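# Unscrew a bottle cap and set both on the desk

## Task

Twist the cap off the bottle, then set the cap down on the desk and leave the bottle upright on the desk by itself. At the end both must be still, and neither may be held up only by the robot; a cap left in the gripper counts for nothing if the job is unfinished. Anything the robot is touching at the end must not drop by more than about a fingernail's thickness once released, or the task fails.

## Robot and tools

Robot: two arms, left_arm and right_arm, each ending in a parallel gripper. All poses share one scene frame. Its origin sits on the table surface midway between the arms, +z is up, +x points out over the table, and left_arm is mounted on the +y side. The names left and right do not correspond to image sides. In each gripper's own frame the fingers extend along +z and close along y. end_effector_position is the point between the finger pads, roughly 1 cm short of the fingertips. The reported hand position can be off, more so at long reach, and motions tend to finish a centimetre or more away from the command, usually too low.

Row layout, used by both motion tools: one flat list of 16 numbers covering both arms, even when only one arm moves. The order is left_arm x, y, z, qw, qx, qy, qz, opening, then right_arm with the same 8. x, y, z are an absolute target position in metres in the scene frame. qw..qz are an absolute target orientation quaternion with w first. Opening runs from -1 (closed) to +1 (fully open, 0.094 m). To keep an arm still, repeat its full last reported pose plus the desired opening in every call. To hold an orientation steady, resend the same quaternion rather than copying a drifted reading.

execute_actions(actions): takes a list of actions, and each action is a list of up to 15 rows. Each row runs for one control step of 1/30 s. If an action has fewer than 15 rows, its last row is held until 15 steps have passed, so one action lasts 0.5 s. A target more than 0.6 m from a gripper's current position, along any of that gripper's axes, gets the action refused for both arms. If the first action fails that check against the last reported state, or any action is malformed, nothing runs at all. Per step the command is clipped to within 70 mm and 16 degrees of the measured pose, so a distant target needs several actions. Damped IK favours position over orientation. An empty list just returns the current state and images.

move(target, speed, blocking): target is one 16-number row of absolute poses. Each gripper travels a straight path toward its pose, turning the shorter way, and all paths finish together. Duration is 0.5 to 10 s, with a cutoff at 10 s. speed is the top path speed in m/s, from 0.002 to 0.5, default 0.25; turning is limited to twice that value in rad/s. The opening is applied when the move starts. Paths do not avoid obstacles or the other arm, and grippers can lag, stray or overshoot speed, especially with the arm nearly straight. Faster moves, and targets set farther beyond a contact, hit and press harder. With blocking=false the call returns after 0.5 s while motion continues, and other motion calls are refused until wait or stop. The result adds a move: line giving the ending (done, off_target, moving, held, fault) and which limits acted. paced means the pose was clipped; held means a check blocked steps, after which the arm may jump faster. The result also gives each gripper's distance to its pose.

wait(seconds): 0 to 10 s. It lets time run while arms hold their last command, and it returns early if a running move finishes. stop(): brakes a running move, which needs room to stop; the fingers keep moving. zoom_image(camera, region): region is [x0, y0, x1, y1] in pixels of that camera's latest image, at most 504x504. Cameras are cam_high, cam_low, cam_left_wrist and cam_right_wrist, all 504x504; calibration intrinsics and extrinsics are supplied. finished_scene(scene): ends the given scene (1 or 2) irreversibly and reports success. Replying without a tool call ends every remaining scene.

Results: a state line for each arm (position and wxyz quaternion), Hand target lines showing where the controller is currently driving, and grip_measured, the finger opening on the command scale. Joint positions end with the opening in metres. Step readings may carry HELD marks. A pose unreachable line means the clearance check changed or blocked that arm's command. FAULT lines mark arm stops. MOTOR HOT appears from 85 °C, and at 100 °C the arm drops its load.

Gripping: to hold something, command about 0.03 below grip_measured, or less than that for a lighter hold. Each pad gives about 50 to 62 N, and less on parts under about 2 mm thick. Readings may carry a fixed offset of up to 1 mm.

Avoid: collisions or hard pressing between the arms; knocking the bottle or cap off the table; drops, slips, slams and heavy pushes; holding loads long enough to overheat. Brief external tugs or pushes may happen. Before finishing, open the grippers, move clear, and confirm that both the bottle and the cap are resting on their own, with the bottle upright and the cap on the desk.

Each tool is called after ">>>" by a JSON object that holds its "op" and its "data".

## Session

>>> {"op": "execute_actions", "data": {"actions": []}}

Scene clock: 0.00 s.
left_arm: end_effector_position=(+0.1561, +0.6136, +0.1721) grip_measured=+1.000 end_effector_quat_wxyz=(+0.194, +0.146, +0.839, +0.486) | right_arm: end_effector_position=(+0.3324, -0.2267, +0.2917) grip_measured=+1.000 end_effector_quat_wxyz=(+0.008, +0.878, -0.472, +0.075)
Joint positions: left_arm=[ 1.49   0.549  0.28  -0.221  0.289  1.513  0.094] | right_arm=[ 0.5    1.141  1.226 -1.574  0.128 -1.752  0.094]
Joint velocities: left_arm=[ 0.015  0.005  0.017 -0.007 -0.022 -0.037  0.   ] | right_arm=[-0.015  0.005  0.002 -0.007  0.051 -0.051  0.   ]
Motor temperatures (°C, as the motors report them): left_arm=[22 21 21 20 20 18] | right_arm=[22 22 21 19 23 22]
Hand target (left_arm): +0.158, +0.620, +0.190; +0.195, +0.147, +0.830, +0.501
Hand target (right_arm): +0.337, -0.225, +0.298; +0.002, +0.878, -0.472, +0.080

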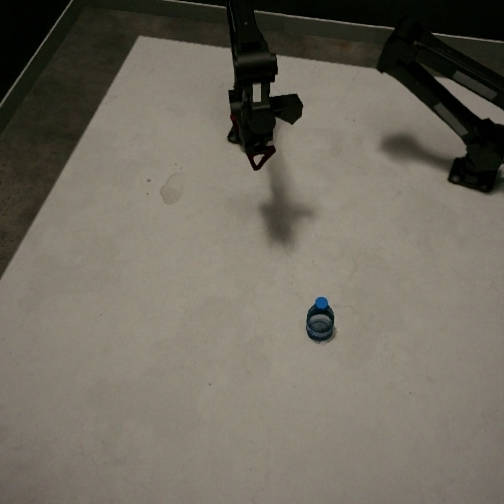

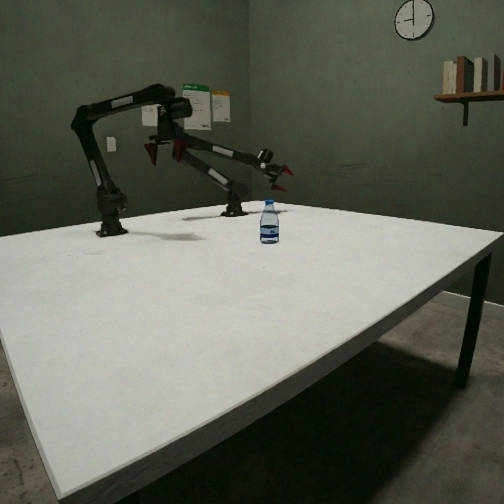

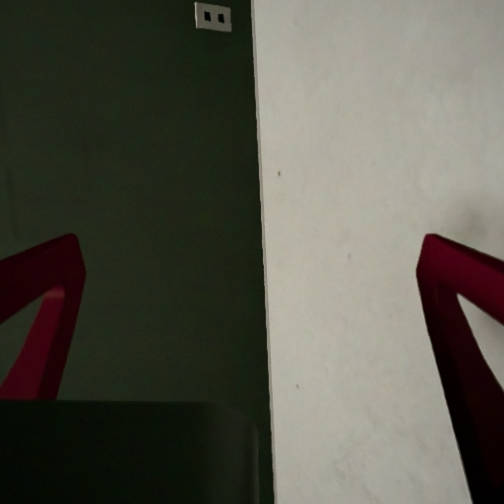

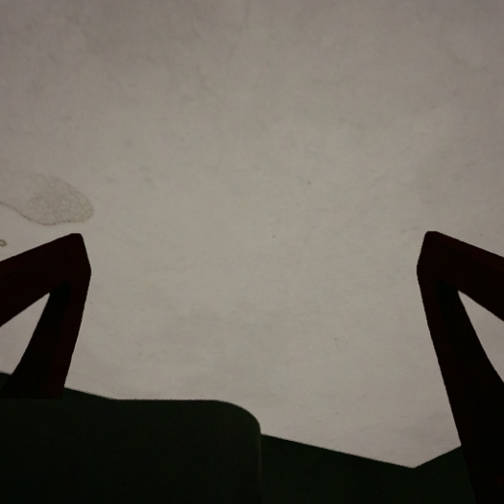

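>>> {"op": "zoom_image", "data": {"camera": "cam_high", "region": [280, 280, 360, 360]}}

>>> {"op": "zoom_image", "data": {"camera": "cam_low", "region": [235, 185, 305, 255]}}

Region (280, 280, 360, 360) of cam_high's 504x504 image, scaled by 6.300, with more detail than that image has.

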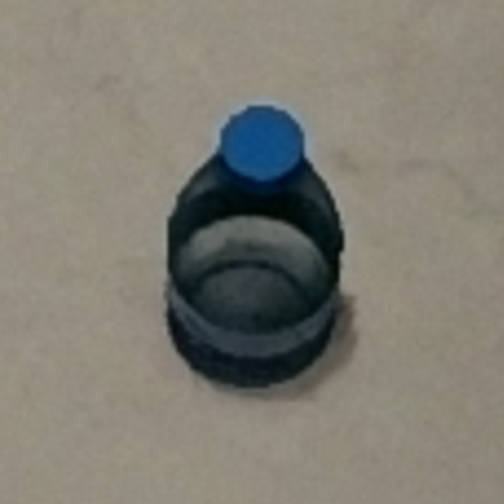

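Region (235, 185, 305, 255) of cam_low's 504x504 image, scaled by 7.200, with more detail than that image has.

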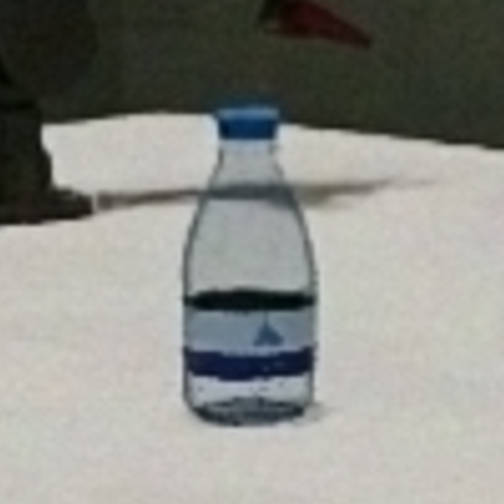

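>>> {"op": "move", "data": {"target": [0.42,0.38,0.18,0.643,0,0.766,0,1, 0.5,-0.08,0.28,0,-0.259,0.966,0,1], "speed": 0.3}}

>>> {"op": "move", "data": {"target": [0.47,0.17,0.08,0.594,0.293,0.708,-0.246,1, 0.6,0.02,0.27,0,-0.259,0.966,0,1]}}

Scene clock: 7.23 s.
left_arm: end_effector_position=(+0.4225, +0.3834, +0.1834) grip_measured=+1.000 end_effector_quat_wxyz=(+0.655, -0.003, +0.756, +0.005) | right_arm: end_effector_position=(+0.4925, -0.0931, +0.2746) grip_measured=+1.000 end_effector_quat_wxyz=(-0.006, -0.262, +0.965, -0.002)
Joint positions: left_arm=[0.429 1.012 0.232 0.632 0.268 0.043 0.094] | right_arm=[ 0.57   1.733  1.804 -1.655  0.002 -0.05   0.094]
Joint velocities: left_arm=[-0.015 -0.005  0.002  0.002 -0.037  0.051  0.   ] | right_arm=[ 0.005 -0.015  0.012 -0.002 -0.022 -0.022  0.   ]
Motor temperatures (°C, as the motors report them): left_arm=[22 21 23 21 20 18] | right_arm=[22 22 25 19 23 22]
Hand target (left_arm): +0.422, +0.378, +0.181; +0.655, -0.006, +0.755, -0.004
Hand target (right_arm): +0.500, -0.081, +0.282; +0.000, -0.259, +0.966, +0.000
Off the commanded pose (left_arm): 0.005 m, 2 deg.
Off the commanded pose (right_arm): 0.016 m, 1 deg.
move: off_target (right_arm)
camera_calibration (this result's frames):
cam_left_wrist: T_world_to_cam=[[0.000265688, -0.99998, -0.00638009, 0.38153], [-0.705512, 0.00433411, -0.708685, 0.430097], [0.708698, 0.00468952, -0.705496, -0.0465623], [0, 0, 0, 1]] pos_world=[0.336336, 0.379876, 0.274388]
cam_right_wrist: T_world_to_cam=[[0.499317, -0.866411, -0.00366349, -0.323699], [-0.692229, -0.401471, 0.5997, 0.14427], [-0.521058, -0.296905, -0.800216, 0.568724], [0, 0, 0, 1]] pos_world=[0.557835, -0.0536796, 0.367398]

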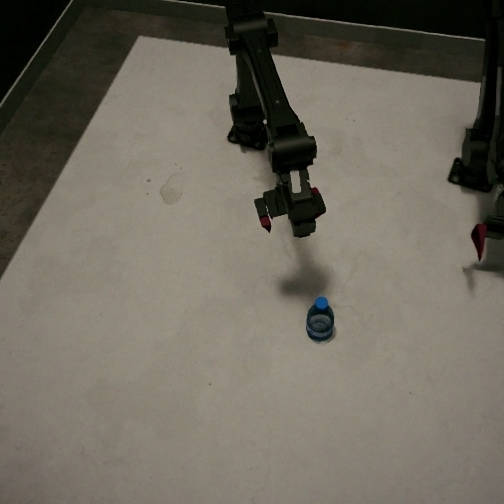

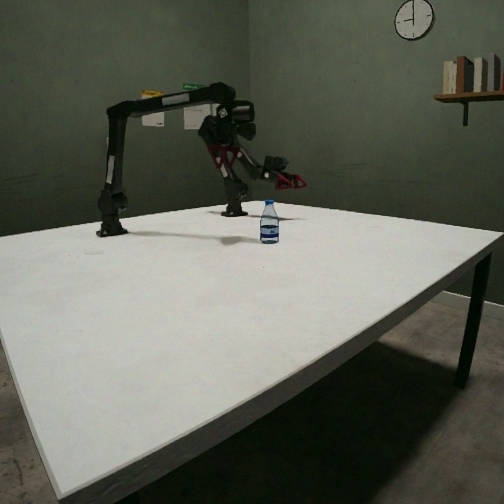

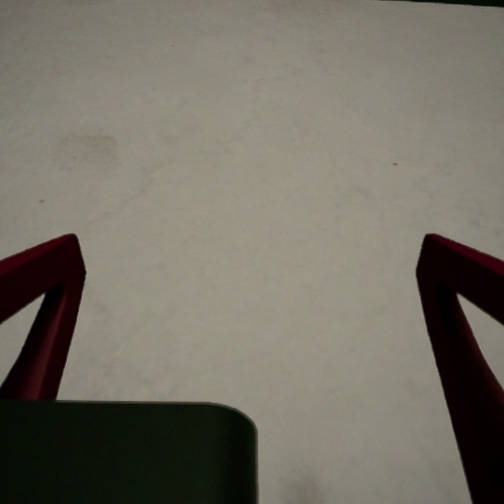

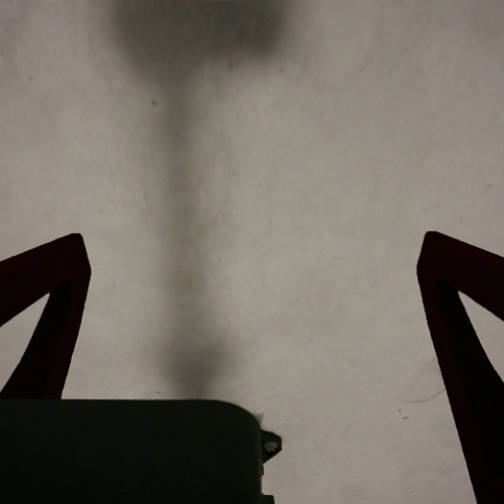

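Scene clock: 9.20 s.
left_arm: end_effector_position=(+0.4637, +0.1754, +0.0717) grip_measured=+1.000 end_effector_quat_wxyz=(+0.588, +0.275, +0.717, -0.255) | right_arm: end_effector_position=(+0.5946, +0.0076, +0.2683) grip_measured=+1.000 end_effector_quat_wxyz=(+0.052, -0.263, +0.963, +0.014)
Joint positions: left_arm=[0.065 1.738 0.385 1.12  0.68  0.106 0.094] | right_arm=[ 0.634  2.086  2.313 -1.69   0.002  0.01   0.094]
Joint velocities: left_arm=[-0.005 -0.015 -0.007  0.002 -0.037  0.022  0.   ] | right_arm=[ 0.005 -0.005  0.017  0.012 -0.022  0.007  0.   ]
Motor temperatures (°C, as the motors report them): left_arm=[22 21 23 21 20 18] | right_arm=[22 22 26 19 23 22]
Hand target (left_arm): +0.472, +0.169, +0.079; +0.600, +0.289, +0.702, -0.250
Hand target (right_arm): +0.599, +0.019, +0.270; +0.058, -0.260, +0.964, +0.016
Off the commanded pose (left_arm): 0.012 m, 3 deg.
Off the commanded pose (right_arm): 0.014 m, 6 deg.
joint sent to its limit (right arm) — the command would take joint 4 (wrist pitch) past its lower limit, so that joint was sent only as far as its limit.
move: off_target (left_arm, right_arm)
camera_calibration (this result's frames):
cam_left_wrist: T_world_to_cam=[[-0.702365, -0.71077, 0.0386011, 0.444698], [-0.538429, 0.495026, -0.681941, 0.215452], [0.465595, -0.499755, -0.730388, 0.0494083], [0, 0, 0, 1]] pos_world=[0.405342, 0.234116, 0.165847]
cam_right_wrist: T_world_to_cam=[[0.503027, -0.864257, -0.00483747, -0.289417], [-0.748228, -0.438282, 0.49806, 0.320025], [-0.432573, -0.246918, -0.867129, 0.611727], [0, 0, 0, 1]] pos_world=[0.649652, 0.0411764, 0.369655]

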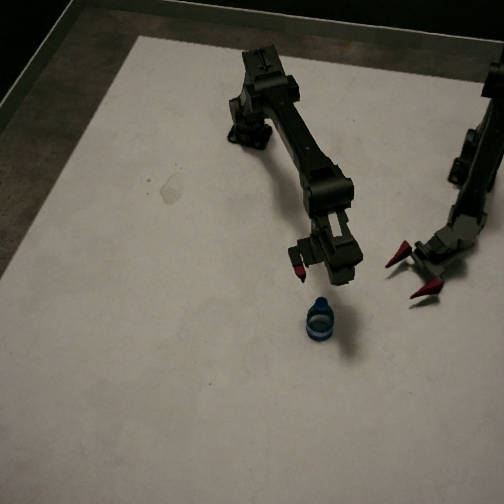

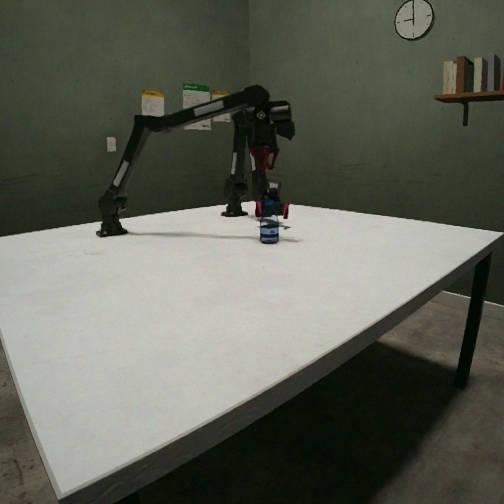

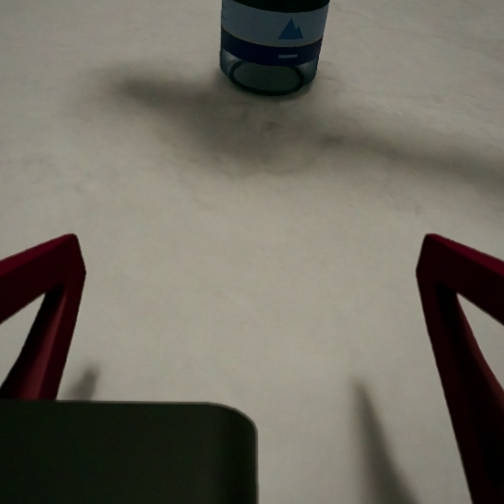

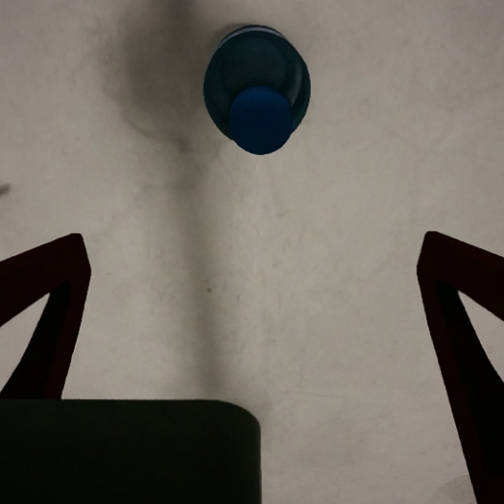

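>>> {"op": "move", "data": {"target": [0.53,0.09,0.06,0.624,0.282,0.681,-0.259,1, 0.608,0.022,0.25,0,-0.259,0.966,0,0.3], "speed": 0.15}}

Scene clock: 12.07 s.
left_arm: end_effector_position=(+0.5234, +0.0961, +0.0568) grip_measured=+1.000 end_effector_quat_wxyz=(+0.618, +0.282, +0.689, -0.254) | right_arm: end_effector_position=(+0.6018, +0.0119, +0.2470) grip_measured=+0.302 end_effector_quat_wxyz=(+0.040, -0.263, +0.964, +0.010)
Joint positions: left_arm=[-0.128  1.947  0.59   1.234  0.502  0.058  0.094] | right_arm=[ 0.634  2.129  2.33  -1.69   0.002  0.01   0.061]
Joint velocities: left_arm=[-0.005 -0.005 -0.007 -0.007  0.037  0.022  0.   ] | right_arm=[-0.005 -0.005  0.017 -0.007  0.022 -0.081 -0.   ]
Motor temperatures (°C, as the motors report them): left_arm=[22 21 23 21 20 18] | right_arm=[22 23 27 19 23 22]
Hand target (left_arm): +0.529, +0.090, +0.061; +0.625, +0.280, +0.681, -0.261
Hand target (right_arm): +0.607, +0.021, +0.249; +0.046, -0.259, +0.965, +0.013
Off the commanded pose (left_arm): 0.010 m, 1 deg.
Off the commanded pose (right_arm): 0.012 m, 5 deg.
joint sent to its limit (right arm) — the command would take joint 4 (wrist pitch) past its lower limit, so that joint was sent only as far as its limit.
move: off_target (right_arm)
camera_calibration (this result's frames):
cam_left_wrist: T_world_to_cam=[[-0.710982, -0.703208, -0.00185013, 0.436842], [-0.477148, 0.484352, -0.733302, 0.248568], [0.51656, -0.520482, -0.6799, -0.0565183], [0, 0, 0, 1]] pos_world=[0.458385, 0.15738, 0.144657]
cam_right_wrist: T_world_to_cam=[[0.502595, -0.86451, -0.00445313, -0.289218], [-0.737074, -0.431189, 0.520382, 0.325576], [-0.451796, -0.258259, -0.853922, 0.605931], [0, 0, 0, 1]] pos_world=[0.659091, 0.04684, 0.346706]

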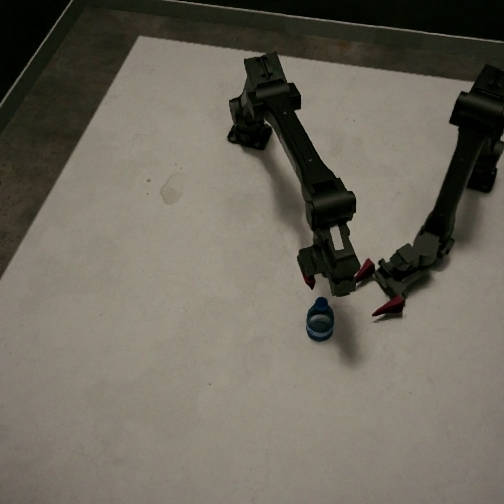

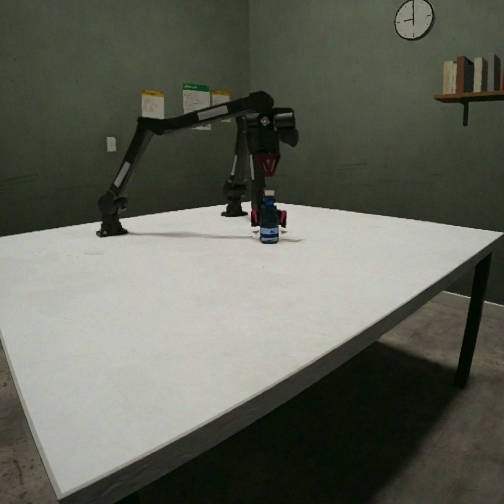

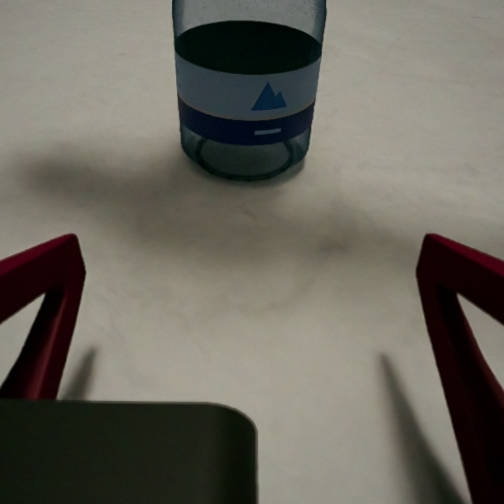

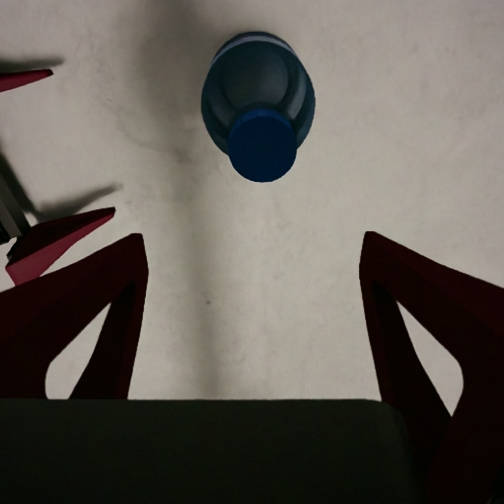

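>>> {"op": "move", "data": {"target": [0.613,0.012,0.056,0.624,0.282,0.681,-0.259,1, 0.608,0.022,0.21,0,0.259,0.966,0,0.3], "speed": 0.3}}

Scene clock: 15.33 s.
left_arm: end_effector_position=(+0.6060, +0.0238, +0.0567) grip_measured=+1.000 end_effector_quat_wxyz=(+0.623, +0.282, +0.684, -0.252) | right_arm: end_effector_position=(+0.6058, +0.0140, +0.2222) grip_measured=+0.302 end_effector_quat_wxyz=(+0.017, +0.253, +0.967, +0.015)
Joint positions: left_arm=[-0.228  2.057  0.882  1.071  0.399  0.048  0.094] | right_arm=[ 0.634  2.168  2.333 -1.69   0.003  1.055  0.061]
Joint velocities: left_arm=[ 0.005 -0.005 -0.007 -0.012 -0.066 -0.037  0.   ] | right_arm=[-0.005 -0.015  0.007  0.022 -0.022 -0.037 -0.002]
Motor temperatures (°C, as the motors report them): left_arm=[22 21 23 21 20 18] | right_arm=[22 23 27 19 23 22]
Hand target (left_arm): +0.612, +0.012, +0.058; +0.624, +0.281, +0.681, -0.260
Hand target (right_arm): +0.608, +0.022, +0.210; +0.009, +0.259, +0.966, +0.010
Off the commanded pose (left_arm): 0.014 m, 1 deg.
Off the commanded pose (right_arm): 0.015 m, 3 deg.
joint sent to its limit (right arm) — the command would take joint 4 (wrist pitch) past its lower limit, so that joint was sent only as far as its limit.
move: off_target (left_arm, right_arm)
camera_calibration (this result's frames):
cam_left_wrist: T_world_to_cam=[[-0.708247, -0.705876, -0.0111618, 0.443734], [-0.468074, 0.481365, -0.741076, 0.317931], [0.528481, -0.519641, -0.671328, -0.144606], [0, 0, 0, 1]] pos_world=[0.53951, 0.0850374, 0.143486]
cam_right_wrist: T_world_to_cam=[[-0.495064, -0.867803, -0.0427661, 0.323404], [-0.726589, 0.38651, 0.568048, 0.313912], [-0.476424, 0.312294, -0.821883, 0.58685], [0, 0, 0, 1]] pos_world=[0.667781, -0.0239487, 0.317836]

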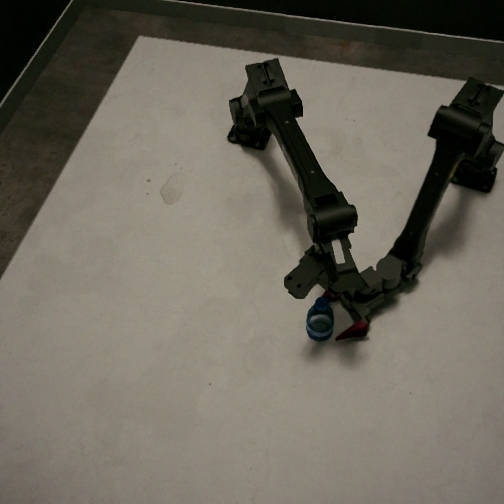

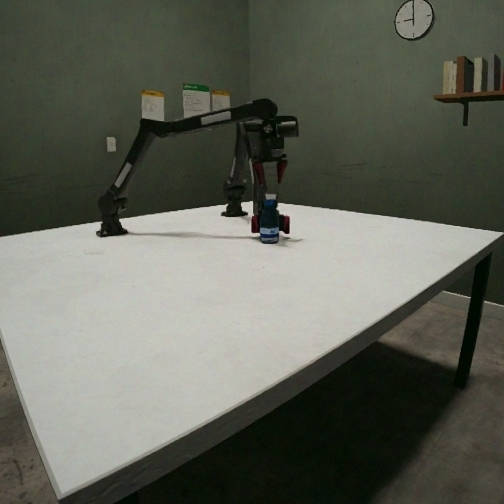

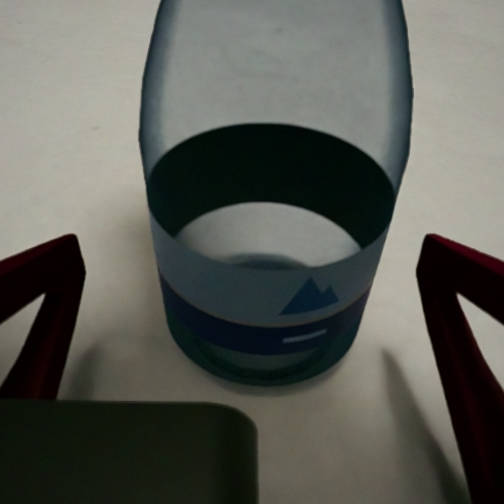

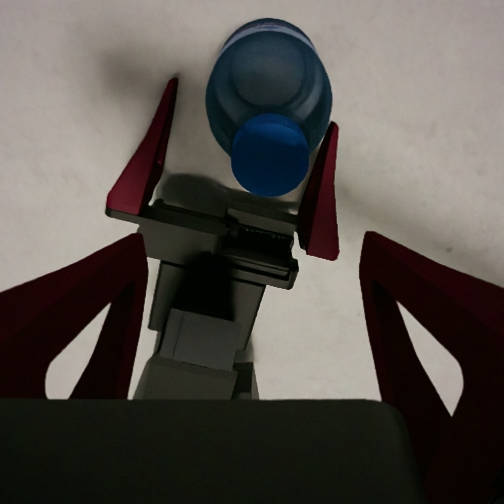

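>>> {"op": "move", "data": {"target": [0.628,-0.011,0.054,0.624,0.282,0.681,-0.259,1, 0.606,0.018,0.19,0,0.643,0.766,0,0.3], "speed": 0.3}}

Scene clock: 18.03 s.
left_arm: end_effector_position=(+0.6210, +0.0023, +0.0527) grip_measured=+1.000 end_effector_quat_wxyz=(+0.623, +0.283, +0.685, -0.251) | right_arm: end_effector_position=(+0.6049, +0.0135, +0.2200) grip_measured=+0.302 end_effector_quat_wxyz=(+0.008, +0.637, +0.771, +0.018)
Joint positions: left_arm=[-0.257  2.091  0.95   1.035  0.369  0.048  0.094] | right_arm=[ 0.634  2.168  2.327 -1.69   0.003  1.925  0.061]
Joint velocities: left_arm=[-0.015 -0.015  0.007  0.012  0.007  0.022  0.   ] | right_arm=[ 0.005  0.005  0.002 -0.017  0.037 -0.022 -0.   ]
Motor temperatures (°C, as the motors report them): left_arm=[22 21 23 21 20 18] | right_arm=[22 24 27 19 23 22]
Hand target (left_arm): +0.627, -0.011, +0.055; +0.624, +0.282, +0.681, -0.259
Hand target (right_arm): +0.605, +0.018, +0.191; +0.000, +0.643, +0.766, -0.000
Off the commanded pose (left_arm): 0.015 m, 1 deg.
Off the commanded pose (right_arm): 0.030 m, 2 deg.
move: off_target (left_arm, right_arm)
camera_calibration (this result's frames):
cam_left_wrist: T_world_to_cam=[[-0.707814, -0.706282, -0.0128207, 0.43887], [-0.469252, 0.483682, -0.738819, 0.332987], [0.528016, -0.516931, -0.673781, -0.165898], [0, 0, 0, 1]] pos_world=[0.554491, 0.0631485, 0.139865]
cam_right_wrist: T_world_to_cam=[[-0.982552, -0.180966, -0.0429264, 0.608023], [-0.17045, 0.783803, 0.597159, -0.0334372], [-0.0744197, 0.594057, -0.800973, 0.333202], [0, 0, 0, 1]] pos_world=[0.616512, -0.0617013, 0.312954]

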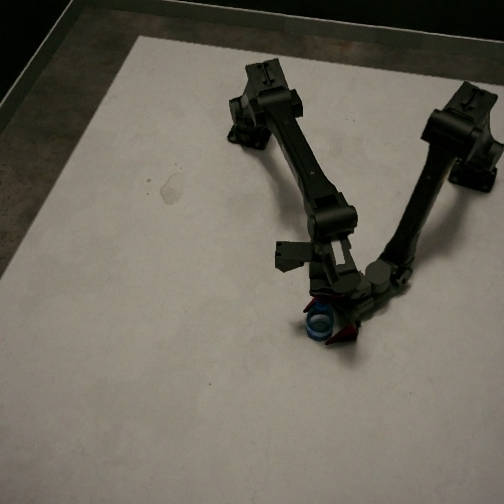

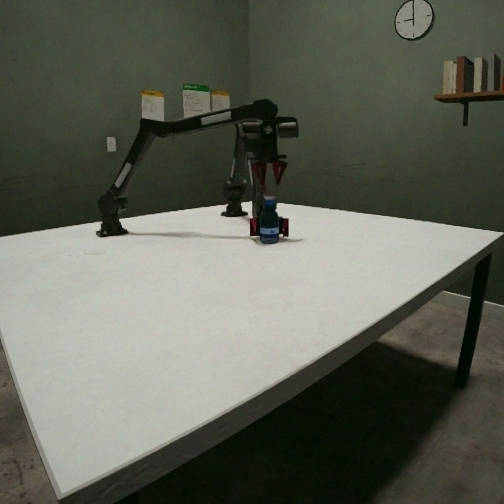

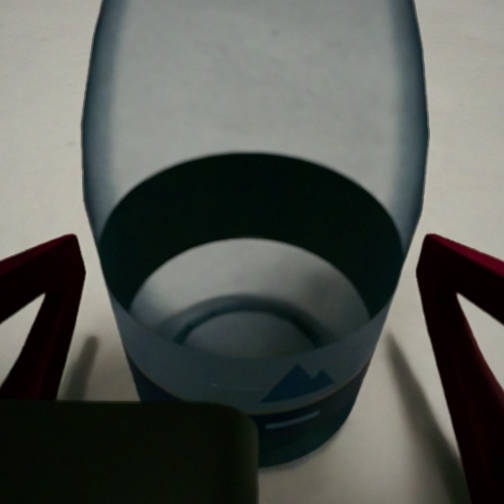

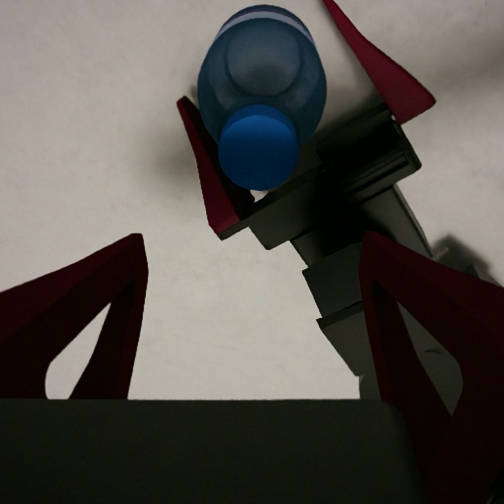

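>>> {"op": "move", "data": {"target": [0.628,-0.011,0.054,0.624,0.282,0.681,-0.259,0.3, 0.606,0.016,0.165,0,0.643,0.766,0,0.2], "speed": 0.15}}

Scene clock: 19.27 s.
left_arm: end_effector_position=(+0.6210, +0.0023, +0.0527) grip_measured=+0.349 end_effector_quat_wxyz=(+0.623, +0.283, +0.685, -0.251) | right_arm: end_effector_position=(+0.6049, +0.0136, +0.1875) grip_measured=+0.202 end_effector_quat_wxyz=(+0.005, +0.638, +0.770, +0.011)
Joint positions: left_arm=[-0.257  2.091  0.95   1.035  0.369  0.047  0.063] | right_arm=[ 0.634  2.168  2.241 -1.619  0.003  1.927  0.056]
Joint velocities: left_arm=[ 0.005 -0.005  0.002  0.022 -0.037  0.051 -0.001] | right_arm=[-0.005 -0.015  0.007  0.007  0.11   0.022 -0.   ]
Motor temperatures (°C, as the motors report them): left_arm=[22 21 23 21 20 18] | right_arm=[22 24 27 19 23 22]
Hand target (left_arm): +0.627, -0.011, +0.054; +0.624, +0.282, +0.681, -0.259
Hand target (right_arm): +0.606, +0.016, +0.165; -0.000, +0.643, +0.766, -0.000
Off the commanded pose (left_arm): 0.015 m, 1 deg.
Off the commanded pose (right_arm): 0.023 m, 2 deg.
move: off_target (left_arm, right_arm)
camera_calibration (this result's frames):
cam_left_wrist: T_world_to_cam=[[-0.707791, -0.706312, -0.0124412, 0.438836], [-0.469467, 0.483464, -0.738826, 0.333121], [0.527857, -0.517094, -0.673781, -0.165799], [0, 0, 0, 1]] pos_world=[0.554512, 0.0631696, 0.139866]
cam_right_wrist: T_world_to_cam=[[-0.983495, -0.178616, -0.0288651, 0.604518], [-0.160638, 0.78858, 0.59358, -0.0194549], [-0.0832603, 0.58842, -0.804257, 0.313233], [0, 0, 0, 1]] pos_world=[0.617495, -0.0609942, 0.280917]

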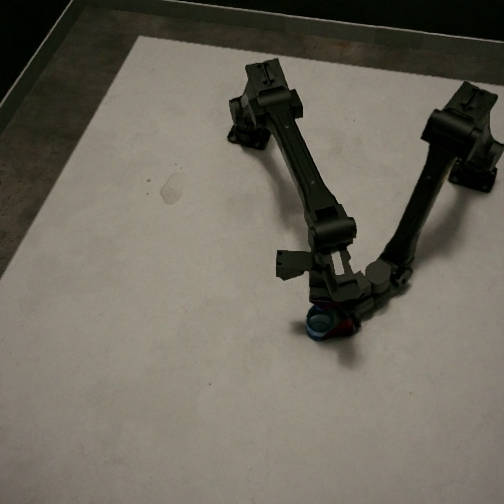

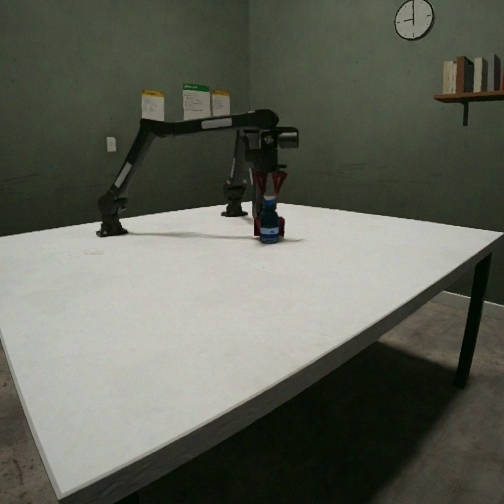

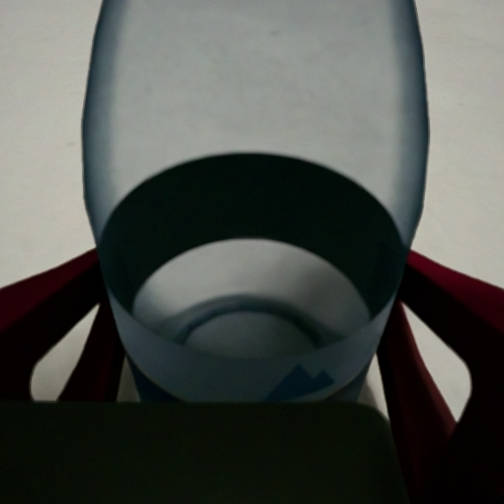

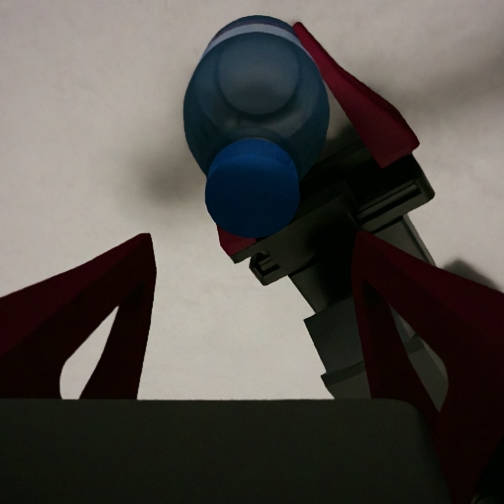

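>>> {"op": "move", "data": {"target": [0.628,-0.011,0.054,0.624,0.282,0.681,-0.259,0.3, 0.608,0.013,0.13,0,0.643,0.766,0,0.2], "speed": 0.1}}

>>> {"op": "zoom_image", "data": {"camera": "cam_low", "region": [225, 150, 325, 250]}}

Scene clock: 21.20 s.
left_arm: end_effector_position=(+0.6210, +0.0023, +0.0527) grip_measured=+0.349 end_effector_quat_wxyz=(+0.623, +0.283, +0.685, -0.251) | right_arm: end_effector_position=(+0.6063, +0.0144, +0.1541) grip_measured=+0.202 end_effector_quat_wxyz=(+0.006, +0.638, +0.770, +0.012)
Joint positions: left_arm=[-0.257  2.091  0.95   1.035  0.369  0.047  0.063] | right_arm=[ 0.634  2.168  2.153 -1.529  0.003  1.927  0.056]
Joint velocities: left_arm=[-0.015  0.005 -0.007  0.012 -0.022 -0.051 -0.001] | right_arm=[-0.005 -0.005  0.002 -0.022  0.007  0.066  0.002]
Motor temperatures (°C, as the motors report them): left_arm=[22 21 23 21 20 18] | right_arm=[22 24 27 19 23 22]
Hand target (left_arm): +0.627, -0.011, +0.054; +0.624, +0.282, +0.681, -0.259
Hand target (right_arm): +0.608, +0.013, +0.130; -0.000, +0.643, +0.766, -0.000
Off the commanded pose (left_arm): 0.015 m, 1 deg.
Off the commanded pose (right_arm): 0.024 m, 2 deg.
move: off_target (left_arm, right_arm)
camera_calibration (this result's frames):
cam_left_wrist: T_world_to_cam=[[-0.707791, -0.706312, -0.0124412, 0.438836], [-0.469467, 0.483464, -0.738826, 0.333121], [0.527857, -0.517094, -0.673781, -0.165799], [0, 0, 0, 1]] pos_world=[0.554512, 0.0631696, 0.139866]
cam_right_wrist: T_world_to_cam=[[-0.983427, -0.178574, -0.0313599, 0.605421], [-0.161996, 0.78776, 0.594299, 0.000697074], [-0.0814224, 0.589529, -0.803633, 0.284705], [0, 0, 0, 1]] pos_world=[0.618681, -0.0602784, 0.24737]

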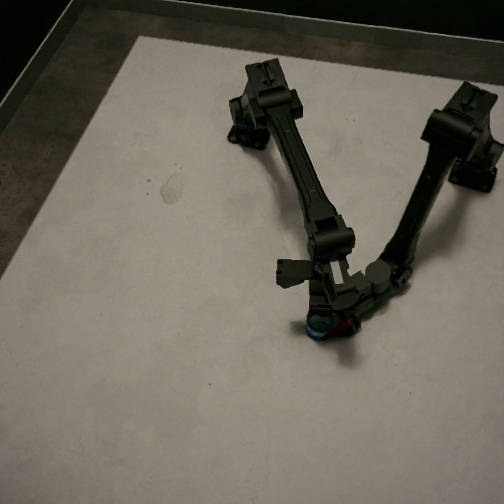

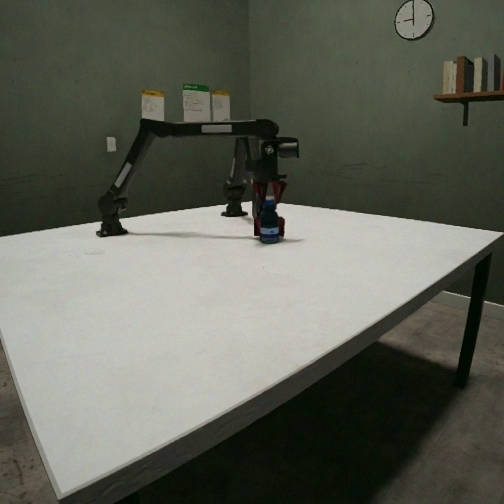

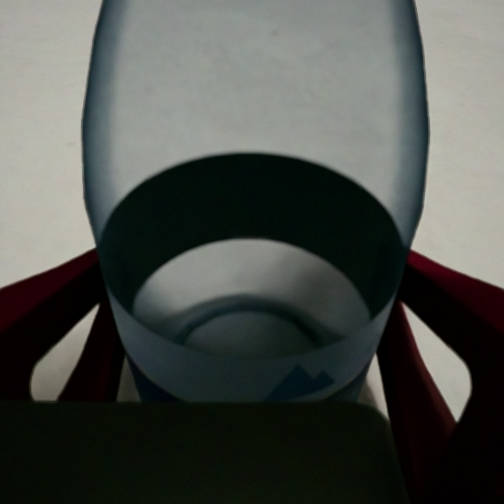

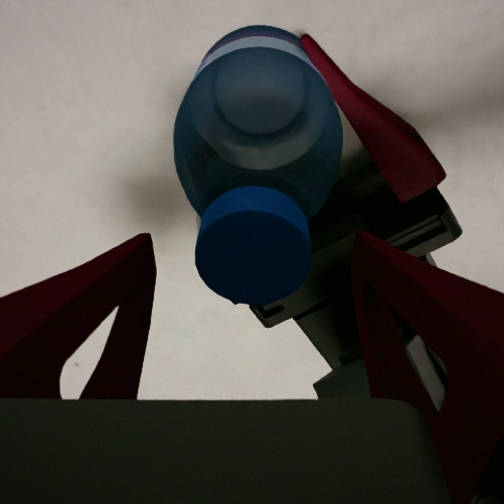

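Region (225, 150, 325, 250) of cam_low's 504x504 image, scaled by 5.040, with more detail than that image has.

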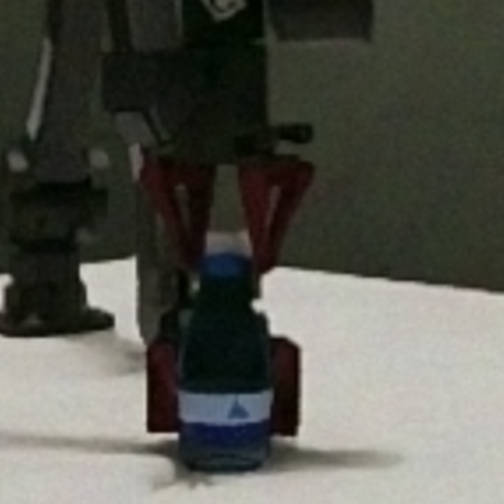

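>>> {"op": "move", "data": {"target": [0.628,-0.011,0.054,0.624,0.282,0.681,-0.259,0.3, 0.608,0.012,0.123,0,0.643,0.766,0,0.0], "speed": 0.1}}

>>> {"op": "move", "data": {"target": [0.628,-0.011,0.054,0.624,0.282,0.681,-0.259,0.3, 0.608,0.012,0.123,0,0.643,0.766,0,-0.42], "speed": 0.1}}

>>> {"op": "zoom_image", "data": {"camera": "cam_low", "region": [235, 160, 305, 230]}}

Scene clock: 22.90 s.
left_arm: end_effector_position=(+0.6210, +0.0023, +0.0527) grip_measured=+0.349 end_effector_quat_wxyz=(+0.623, +0.283, +0.685, -0.251) | right_arm: end_effector_position=(+0.6062, +0.0145, +0.1472) grip_measured=+0.002 end_effector_quat_wxyz=(+0.006, +0.638, +0.770, +0.013)
Joint positions: left_arm=[-0.257  2.091  0.95   1.035  0.369  0.047  0.063] | right_arm=[ 0.634  2.168  2.135 -1.51   0.002  1.927  0.047]
Joint velocities: left_arm=[-0.005 -0.015 -0.002 -0.002  0.081 -0.007 -0.001] | right_arm=[-0.005 -0.005 -0.007  0.002 -0.066  0.022 -0.   ]
Motor temperatures (°C, as the motors report them): left_arm=[22 21 23 21 20 18] | right_arm=[22 24 27 19 23 22]
Hand target (left_arm): +0.627, -0.011, +0.054; +0.624, +0.282, +0.681, -0.259
Hand target (right_arm): +0.607, +0.012, +0.123; -0.000, +0.643, +0.766, +0.000
Off the commanded pose (left_arm): 0.015 m, 1 deg.
Off the commanded pose (right_arm): 0.024 m, 2 deg.
move: off_target (left_arm, right_arm)
camera_calibration (this result's frames):
cam_left_wrist: T_world_to_cam=[[-0.707791, -0.706312, -0.0124412, 0.438836], [-0.469467, 0.483464, -0.738826, 0.333121], [0.527857, -0.517094, -0.673781, -0.165799], [0, 0, 0, 1]] pos_world=[0.554512, 0.0631696, 0.139866]
cam_right_wrist: T_world_to_cam=[[-0.98341, -0.178562, -0.0319372, 0.605282], [-0.162275, 0.78733, 0.594792, 0.00480955], [-0.0810622, 0.590107, -0.803245, 0.278881], [0, 0, 0, 1]] pos_world=[0.618627, -0.0602761, 0.24048]

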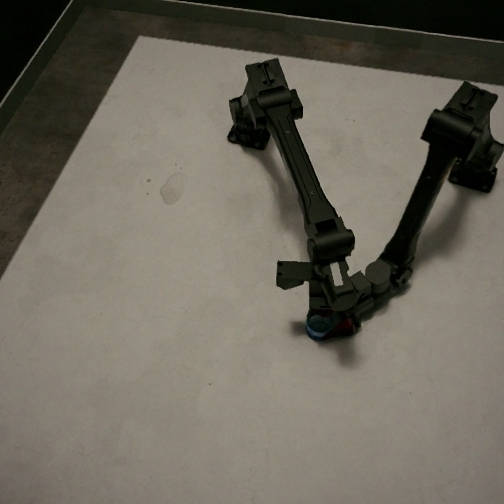

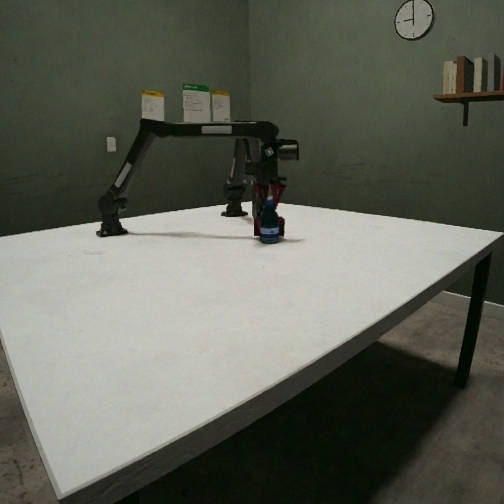

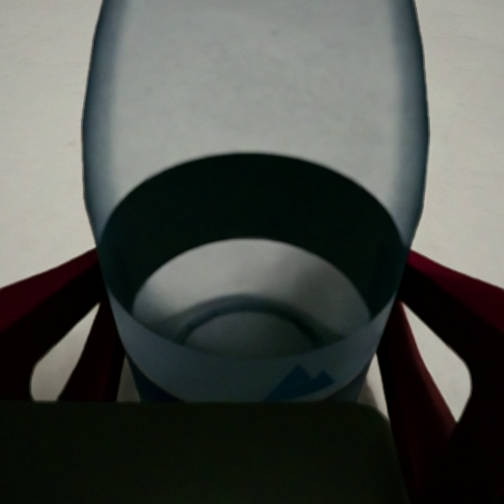

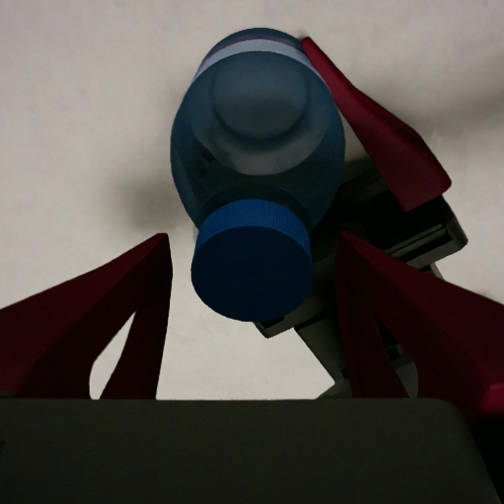

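Scene clock: 23.60 s.
left_arm: end_effector_position=(+0.6210, +0.0023, +0.0527) grip_measured=+0.349 end_effector_quat_wxyz=(+0.623, +0.283, +0.685, -0.251) | right_arm: end_effector_position=(+0.6062, +0.0145, +0.1472) grip_measured=-0.364 end_effector_quat_wxyz=(+0.006, +0.638, +0.770, +0.013)
Joint positions: left_arm=[-0.257  2.091  0.95   1.035  0.369  0.047  0.063] | right_arm=[ 0.634  2.168  2.135 -1.51   0.002  1.927  0.03 ]
Joint velocities: left_arm=[-0.015 -0.005 -0.012 -0.002 -0.066 -0.007  0.   ] | right_arm=[ 0.005  0.005 -0.002 -0.017  0.007  0.022 -0.001]
Motor temperatures (°C, as the motors report them): left_arm=[22 21 23 21 20 18] | right_arm=[22 24 26 19 23 22]
Hand target (left_arm): +0.627, -0.011, +0.054; +0.624, +0.282, +0.681, -0.259
Hand target (right_arm): +0.607, +0.012, +0.123; -0.000, +0.643, +0.766, -0.000
Off the commanded pose (left_arm): 0.015 m, 1 deg.
Off the commanded pose (right_arm): 0.024 m, 2 deg.
move: off_target (left_arm, right_arm)
camera_calibration (this result's frames):
cam_left_wrist: T_world_to_cam=[[-0.707791, -0.706312, -0.0124412, 0.438836], [-0.469467, 0.483464, -0.738826, 0.333121], [0.527857, -0.517094, -0.673781, -0.165799], [0, 0, 0, 1]] pos_world=[0.554512, 0.0631696, 0.139866]
cam_right_wrist: T_world_to_cam=[[-0.98341, -0.178562, -0.0319372, 0.605282], [-0.162275, 0.78733, 0.594792, 0.00480955], [-0.0810622, 0.590107, -0.803245, 0.278881], [0, 0, 0, 1]] pos_world=[0.618627, -0.0602761, 0.24048]

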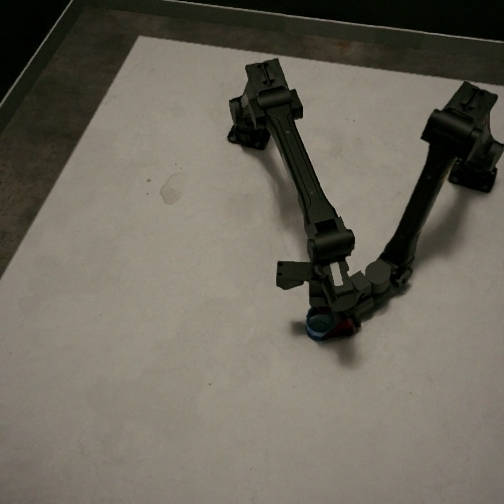

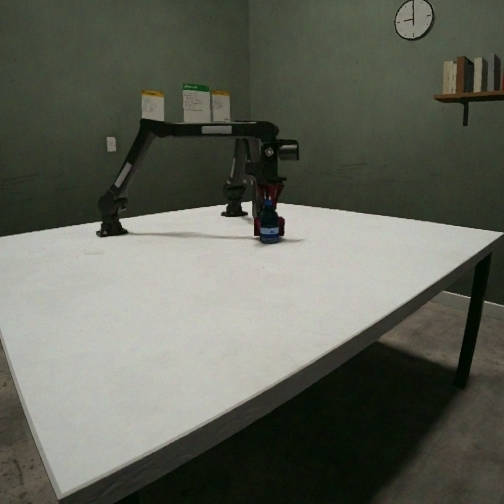

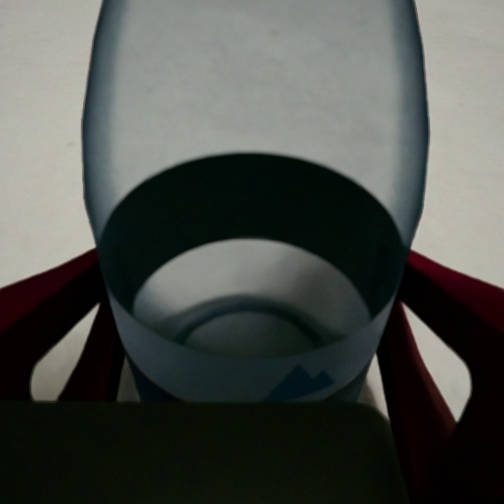

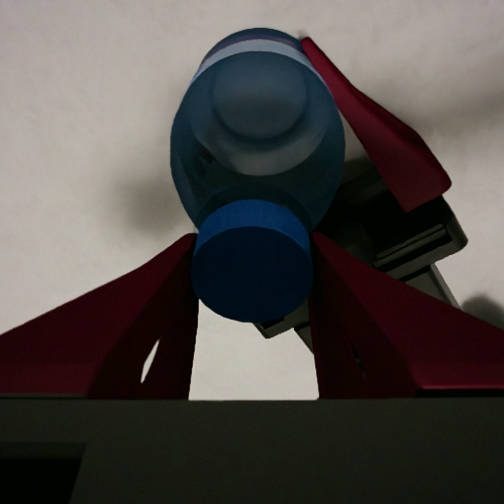

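Region (235, 160, 305, 230) of cam_low's 504x504 image, scaled by 7.200, with more detail than that image has.

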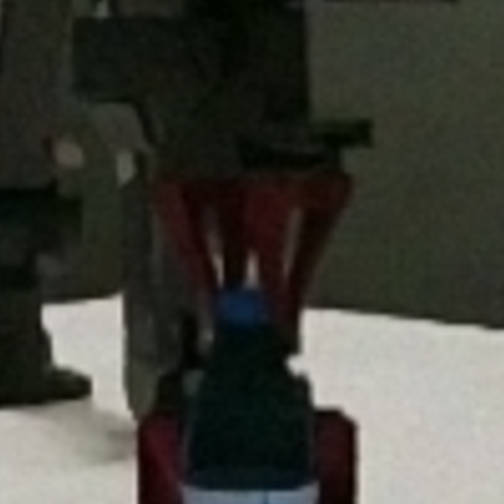

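Gripped. Turn to φ=250°.

>>> {"op": "move", "data": {"target": [0.628,-0.011,0.054,0.624,0.282,0.681,-0.259,0.3, 0.608,0.012,0.126,0,-0.574,0.819,0,-0.42], "speed": 0.5}}

Scene clock: 27.30 s.
left_arm: end_effector_position=(+0.6266, +0.0085, +0.0538) grip_measured=+0.349 end_effector_quat_wxyz=(+0.620, +0.259, +0.694, -0.258) | right_arm: end_effector_position=(+0.6084, +0.0043, +0.1477) grip_measured=-0.418 end_effector_quat_wxyz=(+0.007, -0.559, +0.829, -0.005)
Joint positions: left_arm=[-0.249  2.091  0.954  1.034  0.354 -0.001  0.063] | right_arm=[ 0.621  2.167  2.135 -1.523  0.009 -0.657  0.027]
Joint velocities: left_arm=[ 0.005 -0.005 -0.022  0.002 -0.022  0.007 -0.001] | right_arm=[ 0.005 -0.005  0.007 -0.012 -0.066 -0.081 -0.   ]
Motor temperatures (°C, as the motors report them): left_arm=[22 22 23 21 20 18] | right_arm=[22 25 26 19 23 22]
Hand target (left_arm): +0.627, -0.011, +0.054; +0.624, +0.281, +0.681, -0.259
Hand target (right_arm): +0.608, +0.011, +0.126; -0.000, -0.573, +0.819, -0.000
Off the commanded pose (left_arm): 0.020 m, 3 deg.
Off the commanded pose (right_arm): 0.023 m, 2 deg.
move: off_target (left_arm, right_arm)
camera_calibration (this result's frames):
cam_left_wrist: T_world_to_cam=[[-0.687417, -0.725473, 0.0338494, 0.432172], [-0.505273, 0.444249, -0.739826, 0.356365], [0.521687, -0.525672, -0.671946, -0.161019], [0, 0, 0, 1]] pos_world=[0.561145, 0.0705713, 0.140823]
cam_right_wrist: T_world_to_cam=[[0.92471, -0.380499, 0.0114674, -0.560849], [-0.315345, -0.7488, 0.582972, 0.114413], [-0.213234, -0.542696, -0.812411, 0.372065], [0, 0, 0, 1]] pos_world=[0.634039, 0.0741881, 0.242002]

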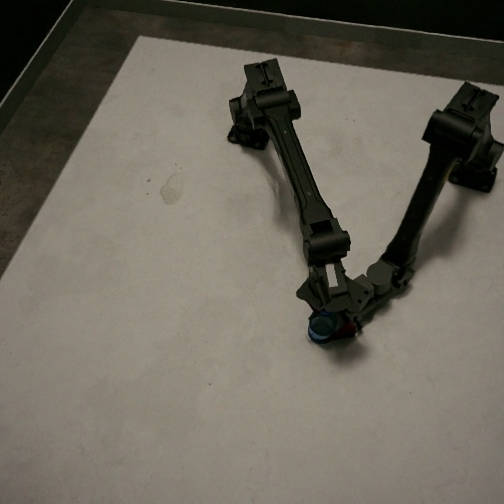

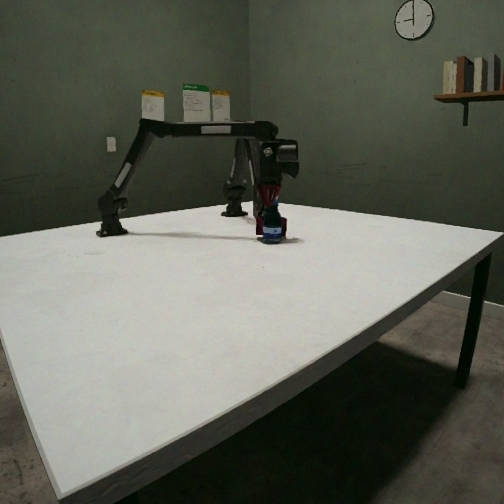

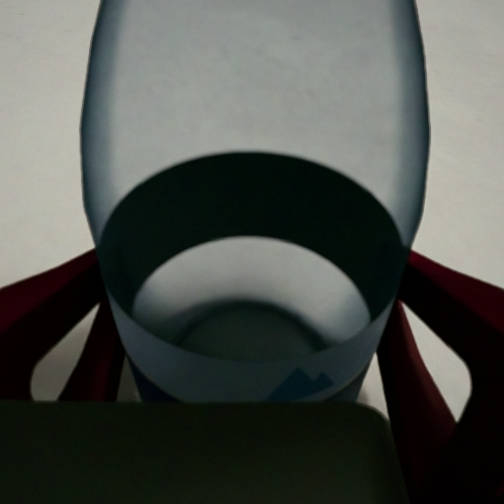

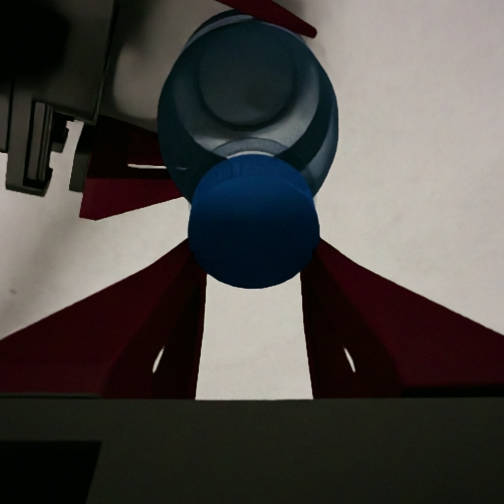

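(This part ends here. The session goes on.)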